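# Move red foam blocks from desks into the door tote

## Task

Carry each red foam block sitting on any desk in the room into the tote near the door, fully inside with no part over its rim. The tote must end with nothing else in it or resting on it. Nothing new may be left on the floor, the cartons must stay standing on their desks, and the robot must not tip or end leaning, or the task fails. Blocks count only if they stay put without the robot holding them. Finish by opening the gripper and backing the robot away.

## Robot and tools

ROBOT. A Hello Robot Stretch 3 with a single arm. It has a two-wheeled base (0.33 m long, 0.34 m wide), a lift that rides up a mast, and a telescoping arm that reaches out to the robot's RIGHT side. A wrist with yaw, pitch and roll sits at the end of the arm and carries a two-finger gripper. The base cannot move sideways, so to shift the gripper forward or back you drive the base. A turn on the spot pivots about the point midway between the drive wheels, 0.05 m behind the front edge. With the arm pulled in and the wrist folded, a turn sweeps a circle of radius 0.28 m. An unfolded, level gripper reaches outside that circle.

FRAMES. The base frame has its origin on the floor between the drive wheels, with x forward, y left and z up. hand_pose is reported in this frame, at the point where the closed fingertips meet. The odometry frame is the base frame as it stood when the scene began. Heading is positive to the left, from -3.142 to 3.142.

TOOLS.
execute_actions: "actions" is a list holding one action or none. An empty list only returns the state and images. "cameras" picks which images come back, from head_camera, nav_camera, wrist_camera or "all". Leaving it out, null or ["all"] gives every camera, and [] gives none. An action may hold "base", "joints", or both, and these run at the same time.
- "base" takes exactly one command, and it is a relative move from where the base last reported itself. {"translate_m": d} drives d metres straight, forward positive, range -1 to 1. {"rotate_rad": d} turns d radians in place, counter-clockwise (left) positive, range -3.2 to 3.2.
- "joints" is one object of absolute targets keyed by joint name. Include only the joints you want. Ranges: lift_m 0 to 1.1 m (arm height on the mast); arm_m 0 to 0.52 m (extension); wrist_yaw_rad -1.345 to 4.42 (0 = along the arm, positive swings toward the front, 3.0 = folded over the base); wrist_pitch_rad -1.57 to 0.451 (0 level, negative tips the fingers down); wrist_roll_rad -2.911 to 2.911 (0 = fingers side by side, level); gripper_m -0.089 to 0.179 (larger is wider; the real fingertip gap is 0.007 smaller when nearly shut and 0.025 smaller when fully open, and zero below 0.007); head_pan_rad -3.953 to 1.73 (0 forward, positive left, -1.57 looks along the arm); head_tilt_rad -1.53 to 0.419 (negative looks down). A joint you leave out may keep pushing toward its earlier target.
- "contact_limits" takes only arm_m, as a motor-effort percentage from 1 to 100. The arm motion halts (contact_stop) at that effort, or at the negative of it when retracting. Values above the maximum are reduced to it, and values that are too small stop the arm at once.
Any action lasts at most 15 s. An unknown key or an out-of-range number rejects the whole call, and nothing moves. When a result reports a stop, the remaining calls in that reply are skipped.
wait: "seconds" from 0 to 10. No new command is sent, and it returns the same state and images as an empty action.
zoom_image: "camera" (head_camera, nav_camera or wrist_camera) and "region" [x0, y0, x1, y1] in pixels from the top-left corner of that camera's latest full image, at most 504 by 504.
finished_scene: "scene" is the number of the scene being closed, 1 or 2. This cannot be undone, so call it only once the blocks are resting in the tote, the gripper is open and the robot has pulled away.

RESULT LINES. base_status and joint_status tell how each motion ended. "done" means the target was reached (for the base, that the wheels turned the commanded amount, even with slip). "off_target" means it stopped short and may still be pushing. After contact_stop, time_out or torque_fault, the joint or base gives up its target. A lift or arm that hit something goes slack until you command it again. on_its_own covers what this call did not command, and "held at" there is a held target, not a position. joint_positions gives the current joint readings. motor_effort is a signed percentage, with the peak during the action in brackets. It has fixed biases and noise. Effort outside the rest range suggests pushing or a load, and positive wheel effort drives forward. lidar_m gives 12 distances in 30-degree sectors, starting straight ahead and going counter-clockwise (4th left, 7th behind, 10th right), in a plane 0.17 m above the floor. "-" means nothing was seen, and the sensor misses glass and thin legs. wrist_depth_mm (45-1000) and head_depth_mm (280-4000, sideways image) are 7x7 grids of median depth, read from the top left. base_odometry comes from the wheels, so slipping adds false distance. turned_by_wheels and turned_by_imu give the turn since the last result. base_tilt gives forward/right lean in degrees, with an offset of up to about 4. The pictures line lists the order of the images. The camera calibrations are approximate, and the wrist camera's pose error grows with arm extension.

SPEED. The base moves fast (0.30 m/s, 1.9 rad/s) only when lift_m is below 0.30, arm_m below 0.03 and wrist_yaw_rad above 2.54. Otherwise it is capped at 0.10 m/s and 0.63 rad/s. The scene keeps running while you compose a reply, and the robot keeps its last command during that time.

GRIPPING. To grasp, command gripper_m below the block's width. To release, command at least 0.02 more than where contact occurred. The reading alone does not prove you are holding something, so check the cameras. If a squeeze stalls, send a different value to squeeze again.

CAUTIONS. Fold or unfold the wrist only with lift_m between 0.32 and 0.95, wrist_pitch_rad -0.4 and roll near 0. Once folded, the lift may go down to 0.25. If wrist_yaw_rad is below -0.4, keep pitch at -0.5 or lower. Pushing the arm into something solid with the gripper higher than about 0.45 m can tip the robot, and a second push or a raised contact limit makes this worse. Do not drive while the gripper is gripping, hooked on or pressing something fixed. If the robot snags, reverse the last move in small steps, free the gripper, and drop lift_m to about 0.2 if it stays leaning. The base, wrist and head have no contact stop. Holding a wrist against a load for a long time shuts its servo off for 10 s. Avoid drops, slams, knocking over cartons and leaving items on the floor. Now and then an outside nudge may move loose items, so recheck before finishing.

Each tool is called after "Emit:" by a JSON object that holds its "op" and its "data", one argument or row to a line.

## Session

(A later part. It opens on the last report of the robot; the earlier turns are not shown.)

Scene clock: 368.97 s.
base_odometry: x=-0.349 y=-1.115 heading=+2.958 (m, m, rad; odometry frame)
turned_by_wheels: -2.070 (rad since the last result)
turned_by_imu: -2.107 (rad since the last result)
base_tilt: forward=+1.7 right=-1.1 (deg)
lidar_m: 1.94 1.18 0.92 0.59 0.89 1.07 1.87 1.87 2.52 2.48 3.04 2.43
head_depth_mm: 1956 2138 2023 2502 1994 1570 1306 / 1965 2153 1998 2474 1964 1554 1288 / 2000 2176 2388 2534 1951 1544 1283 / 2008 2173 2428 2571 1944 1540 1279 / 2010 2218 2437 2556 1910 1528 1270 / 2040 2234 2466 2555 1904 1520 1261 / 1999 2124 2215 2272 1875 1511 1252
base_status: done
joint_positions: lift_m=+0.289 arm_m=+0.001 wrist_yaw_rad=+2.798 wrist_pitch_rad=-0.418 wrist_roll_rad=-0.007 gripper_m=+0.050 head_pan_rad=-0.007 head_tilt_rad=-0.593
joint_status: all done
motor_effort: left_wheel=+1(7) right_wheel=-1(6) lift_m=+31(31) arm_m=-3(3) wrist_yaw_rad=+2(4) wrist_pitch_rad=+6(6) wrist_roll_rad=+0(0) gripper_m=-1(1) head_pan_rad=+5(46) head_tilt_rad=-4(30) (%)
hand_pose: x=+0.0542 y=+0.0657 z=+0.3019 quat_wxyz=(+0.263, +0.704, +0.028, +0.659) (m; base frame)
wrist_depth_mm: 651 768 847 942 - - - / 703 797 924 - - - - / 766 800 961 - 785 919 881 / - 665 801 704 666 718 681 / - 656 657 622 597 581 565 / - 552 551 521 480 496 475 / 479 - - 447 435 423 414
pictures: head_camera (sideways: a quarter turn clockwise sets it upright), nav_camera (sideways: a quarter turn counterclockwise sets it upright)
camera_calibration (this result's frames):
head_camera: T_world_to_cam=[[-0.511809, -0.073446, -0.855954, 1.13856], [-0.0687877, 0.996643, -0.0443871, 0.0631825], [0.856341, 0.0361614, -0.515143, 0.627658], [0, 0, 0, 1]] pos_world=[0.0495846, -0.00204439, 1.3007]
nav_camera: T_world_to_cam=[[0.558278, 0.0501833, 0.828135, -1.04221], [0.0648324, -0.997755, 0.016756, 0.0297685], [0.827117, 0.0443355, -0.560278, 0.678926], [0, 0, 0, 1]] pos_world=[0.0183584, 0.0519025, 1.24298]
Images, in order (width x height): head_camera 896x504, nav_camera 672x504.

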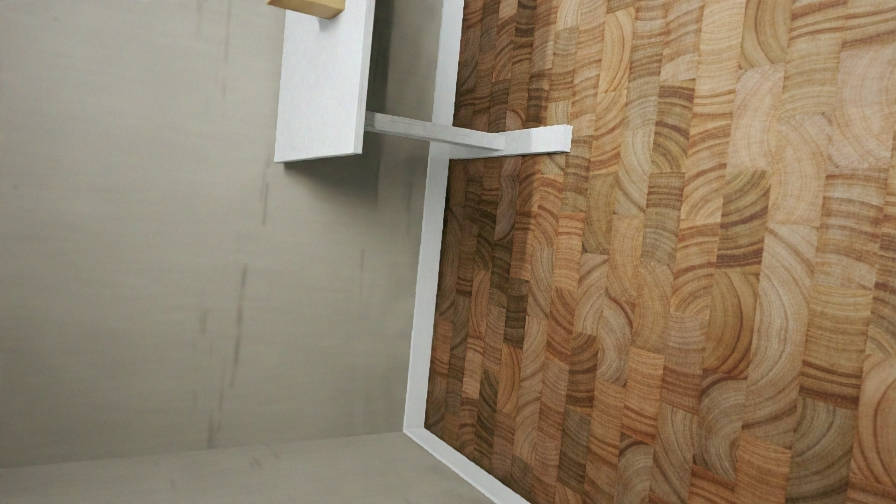

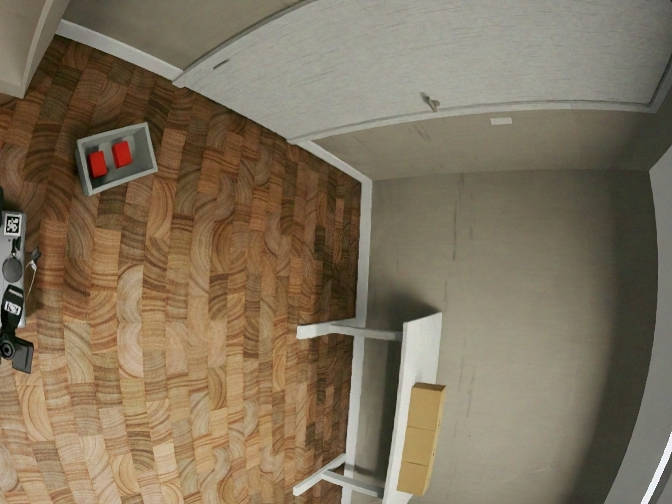

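Emit:
{"op": "execute_actions", "data": {
  "actions": [
    {"base": {"translate_m": 1.0}, "joints": {"head_pan_rad": -0.55, "head_tilt_rad": -0.55}}
  ],
  "cameras": ["head_camera", "nav_camera"]
}}

Scene clock: 375.67 s.
base_odometry: x=-1.332 y=-0.933 heading=+2.958 (m, m, rad; odometry frame)
turned_by_wheels: +0.000 (rad since the last result)
turned_by_imu: -0.005 (rad since the last result)
base_tilt: forward=+1.7 right=-1.1 (deg)
lidar_m: 1.37 1.14 0.84 0.82 0.87 1.24 2.86 3.29 3.00 2.52 1.80 0.96
head_depth_mm: 1457 1627 1788 1072 1062 1624 1332 / 1383 1533 1686 997 996 1608 1323 / 1319 1447 1603 1136 944 1597 1319 / 1260 1372 1517 1242 901 1554 1307 / 1201 1312 1433 1227 893 1394 1282 / 1152 1254 1361 1214 1622 1554 1284 / 1105 1191 1296 1411 1565 1546 1278
base_status: done
joint_positions: lift_m=+0.289 arm_m=+0.001 wrist_yaw_rad=+2.799 wrist_pitch_rad=-0.418 wrist_roll_rad=-0.007 gripper_m=+0.050 head_pan_rad=-0.543 head_tilt_rad=-0.556
joint_status: all done
motor_effort: left_wheel=+1(7) right_wheel=-2(6) lift_m=+31(31) arm_m=-4(4) wrist_yaw_rad=+1(2) wrist_pitch_rad=+6(6) wrist_roll_rad=+0(0) gripper_m=-1(1) head_pan_rad=-3(38) head_tilt_rad=+5(11) (%)
hand_pose: x=+0.0542 y=+0.0658 z=+0.3019 quat_wxyz=(+0.263, +0.704, +0.028, +0.659) (m; base frame)
wrist_depth_mm: 652 711 788 889 - - - / 691 756 831 940 - - - / 754 817 920 973 989 940 871 / - 830 817 779 753 713 685 / - 671 659 626 621 581 564 / - 558 559 525 477 490 478 / 482 - - 448 431 425 412
pictures: head_camera (sideways: a quarter turn clockwise sets it upright), nav_camera (sideways: a quarter turn counterclockwise sets it upright)
camera_calibration (this result's frames):
head_camera: T_world_to_cam=[[-0.450084, 0.181662, -0.874313, 1.16213], [0.451294, 0.891128, -0.0471644, 0.0636278], [0.770557, -0.4158, -0.483065, 0.586443], [0, 0, 0, 1]] pos_world=[0.0424538, -0.0239721, 1.30236]
nav_camera: T_world_to_cam=[[0.479011, -0.22591, 0.848241, -1.06794], [-0.454384, -0.890595, 0.0194059, 0.0294849], [0.751055, -0.394723, -0.529254, 0.639027], [0, 0, 0, 1]] pos_world=[0.0450071, 0.03724, 1.2435]
Images, in order (width x height): head_camera 896x504, nav_camera 672x504.

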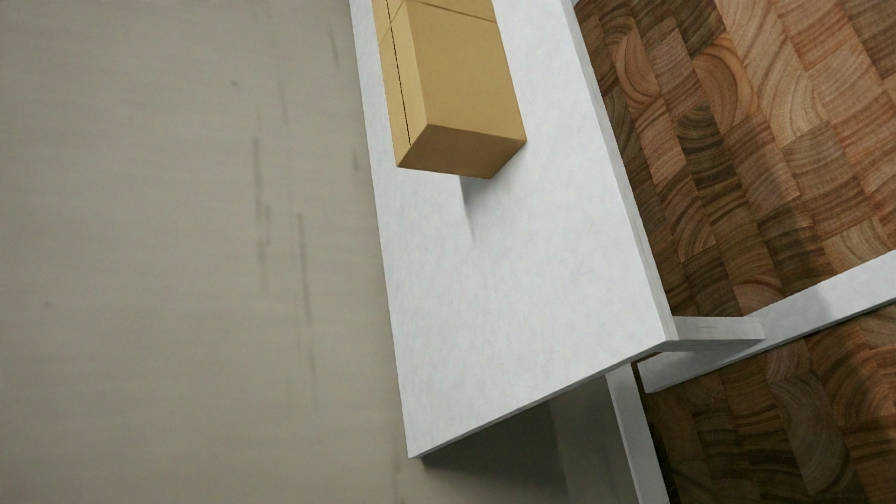

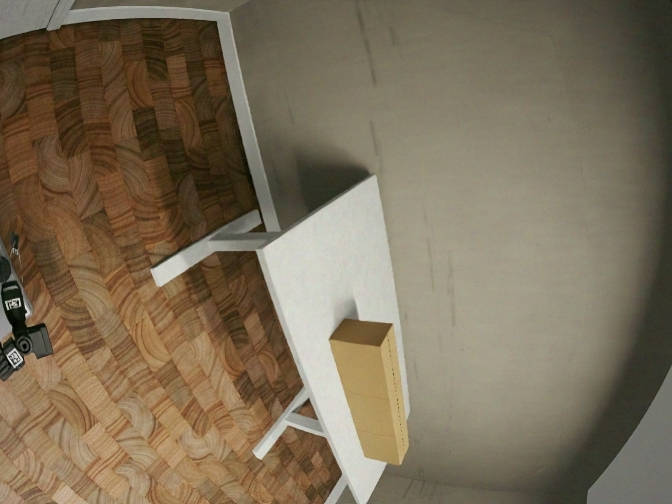

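Emit:
{"op": "execute_actions", "data": {
  "actions": [
    {"base": {"translate_m": 0.72}, "joints": {"head_pan_rad": -1.4, "head_tilt_rad": -0.55}}
  ],
  "cameras": ["head_camera", "nav_camera"]
}}

Scene clock: 381.93 s.
base_odometry: x=-2.040 y=-0.802 heading=+2.958 (m, m, rad; odometry frame)
turned_by_wheels: +0.000 (rad since the last result)
turned_by_imu: -0.003 (rad since the last result)
base_tilt: forward=+1.7 right=-1.1 (deg)
lidar_m: 0.64 0.67 0.83 0.81 0.84 1.17 2.68 3.51 2.77 1.61 0.39 0.65
head_depth_mm: 2399 2608 2806 1364 930 723 594 / 2445 2668 2803 980 819 718 590 / 2526 2742 2919 979 717 713 587 / 1983 2254 2248 1234 900 706 582 / 1492 1630 1679 1224 891 703 578 / 1185 1268 1361 1203 880 696 574 / 981 1036 1101 1128 874 690 570
base_status: done
joint_positions: lift_m=+0.289 arm_m=+0.001 wrist_yaw_rad=+2.799 wrist_pitch_rad=-0.418 wrist_roll_rad=-0.007 gripper_m=+0.050 head_pan_rad=-1.393 head_tilt_rad=-0.556
joint_status: all done
motor_effort: left_wheel=+1(8) right_wheel=-2(6) lift_m=+31(31) arm_m=-4(4) wrist_yaw_rad=+1(1) wrist_pitch_rad=+6(6) wrist_roll_rad=-1(0) gripper_m=+0(0) head_pan_rad=-4(42) head_tilt_rad=+4(3) (%)
hand_pose: x=+0.0542 y=+0.0658 z=+0.3019 quat_wxyz=(+0.263, +0.704, +0.028, +0.659) (m; base frame)
wrist_depth_mm: 642 692 783 858 895 665 518 / 684 731 823 911 965 708 532 / 736 780 882 962 923 721 556 / - 813 817 789 742 693 574 / - 669 667 626 621 577 550 / - 568 546 530 480 491 478 / 482 - - 444 433 423 419
pictures: head_camera (sideways: a quarter turn clockwise sets it upright), nav_camera (sideways: a quarter turn counterclockwise sets it upright)
camera_calibration (this result's frames):
head_camera: T_world_to_cam=[[-0.160626, 0.458013, -0.874313, 1.16036], [0.967302, 0.249202, -0.0471644, 0.0604802], [0.196279, -0.853301, -0.483065, 0.589946], [0, 0, 0, 1]] pos_world=[0.0120886, -0.0431323, 1.30236]
nav_camera: T_world_to_cam=[[0.146481, -0.50895, 0.848241, -1.06591], [-0.968941, -0.246529, 0.0194059, 0.0326237], [0.199239, -0.824739, -0.529254, 0.642393], [0, 0, 0, 1]] pos_world=[0.0597563, -0.00464565, 1.2435]
Images, in order (width x height): head_camera 896x504, nav_camera 672x504.

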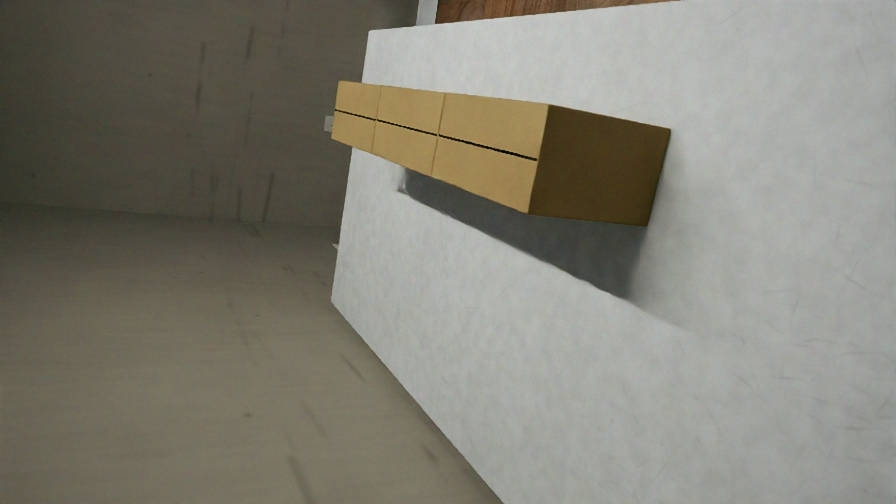

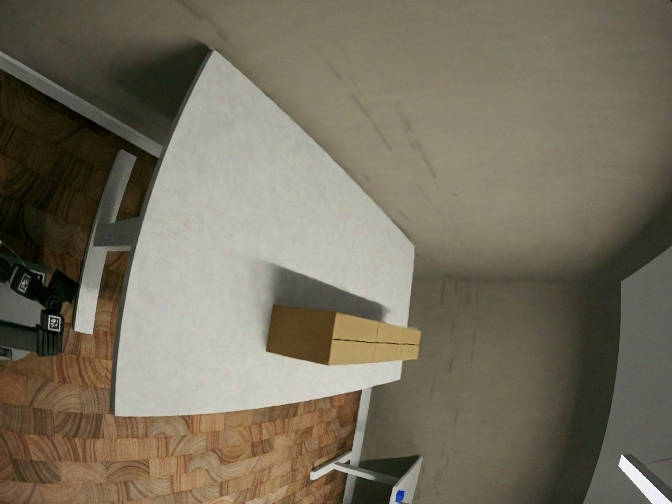

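Emit:
{"op": "finished_scene", "data": {
  "scene": 1
}}

The scene is finished: the task was done.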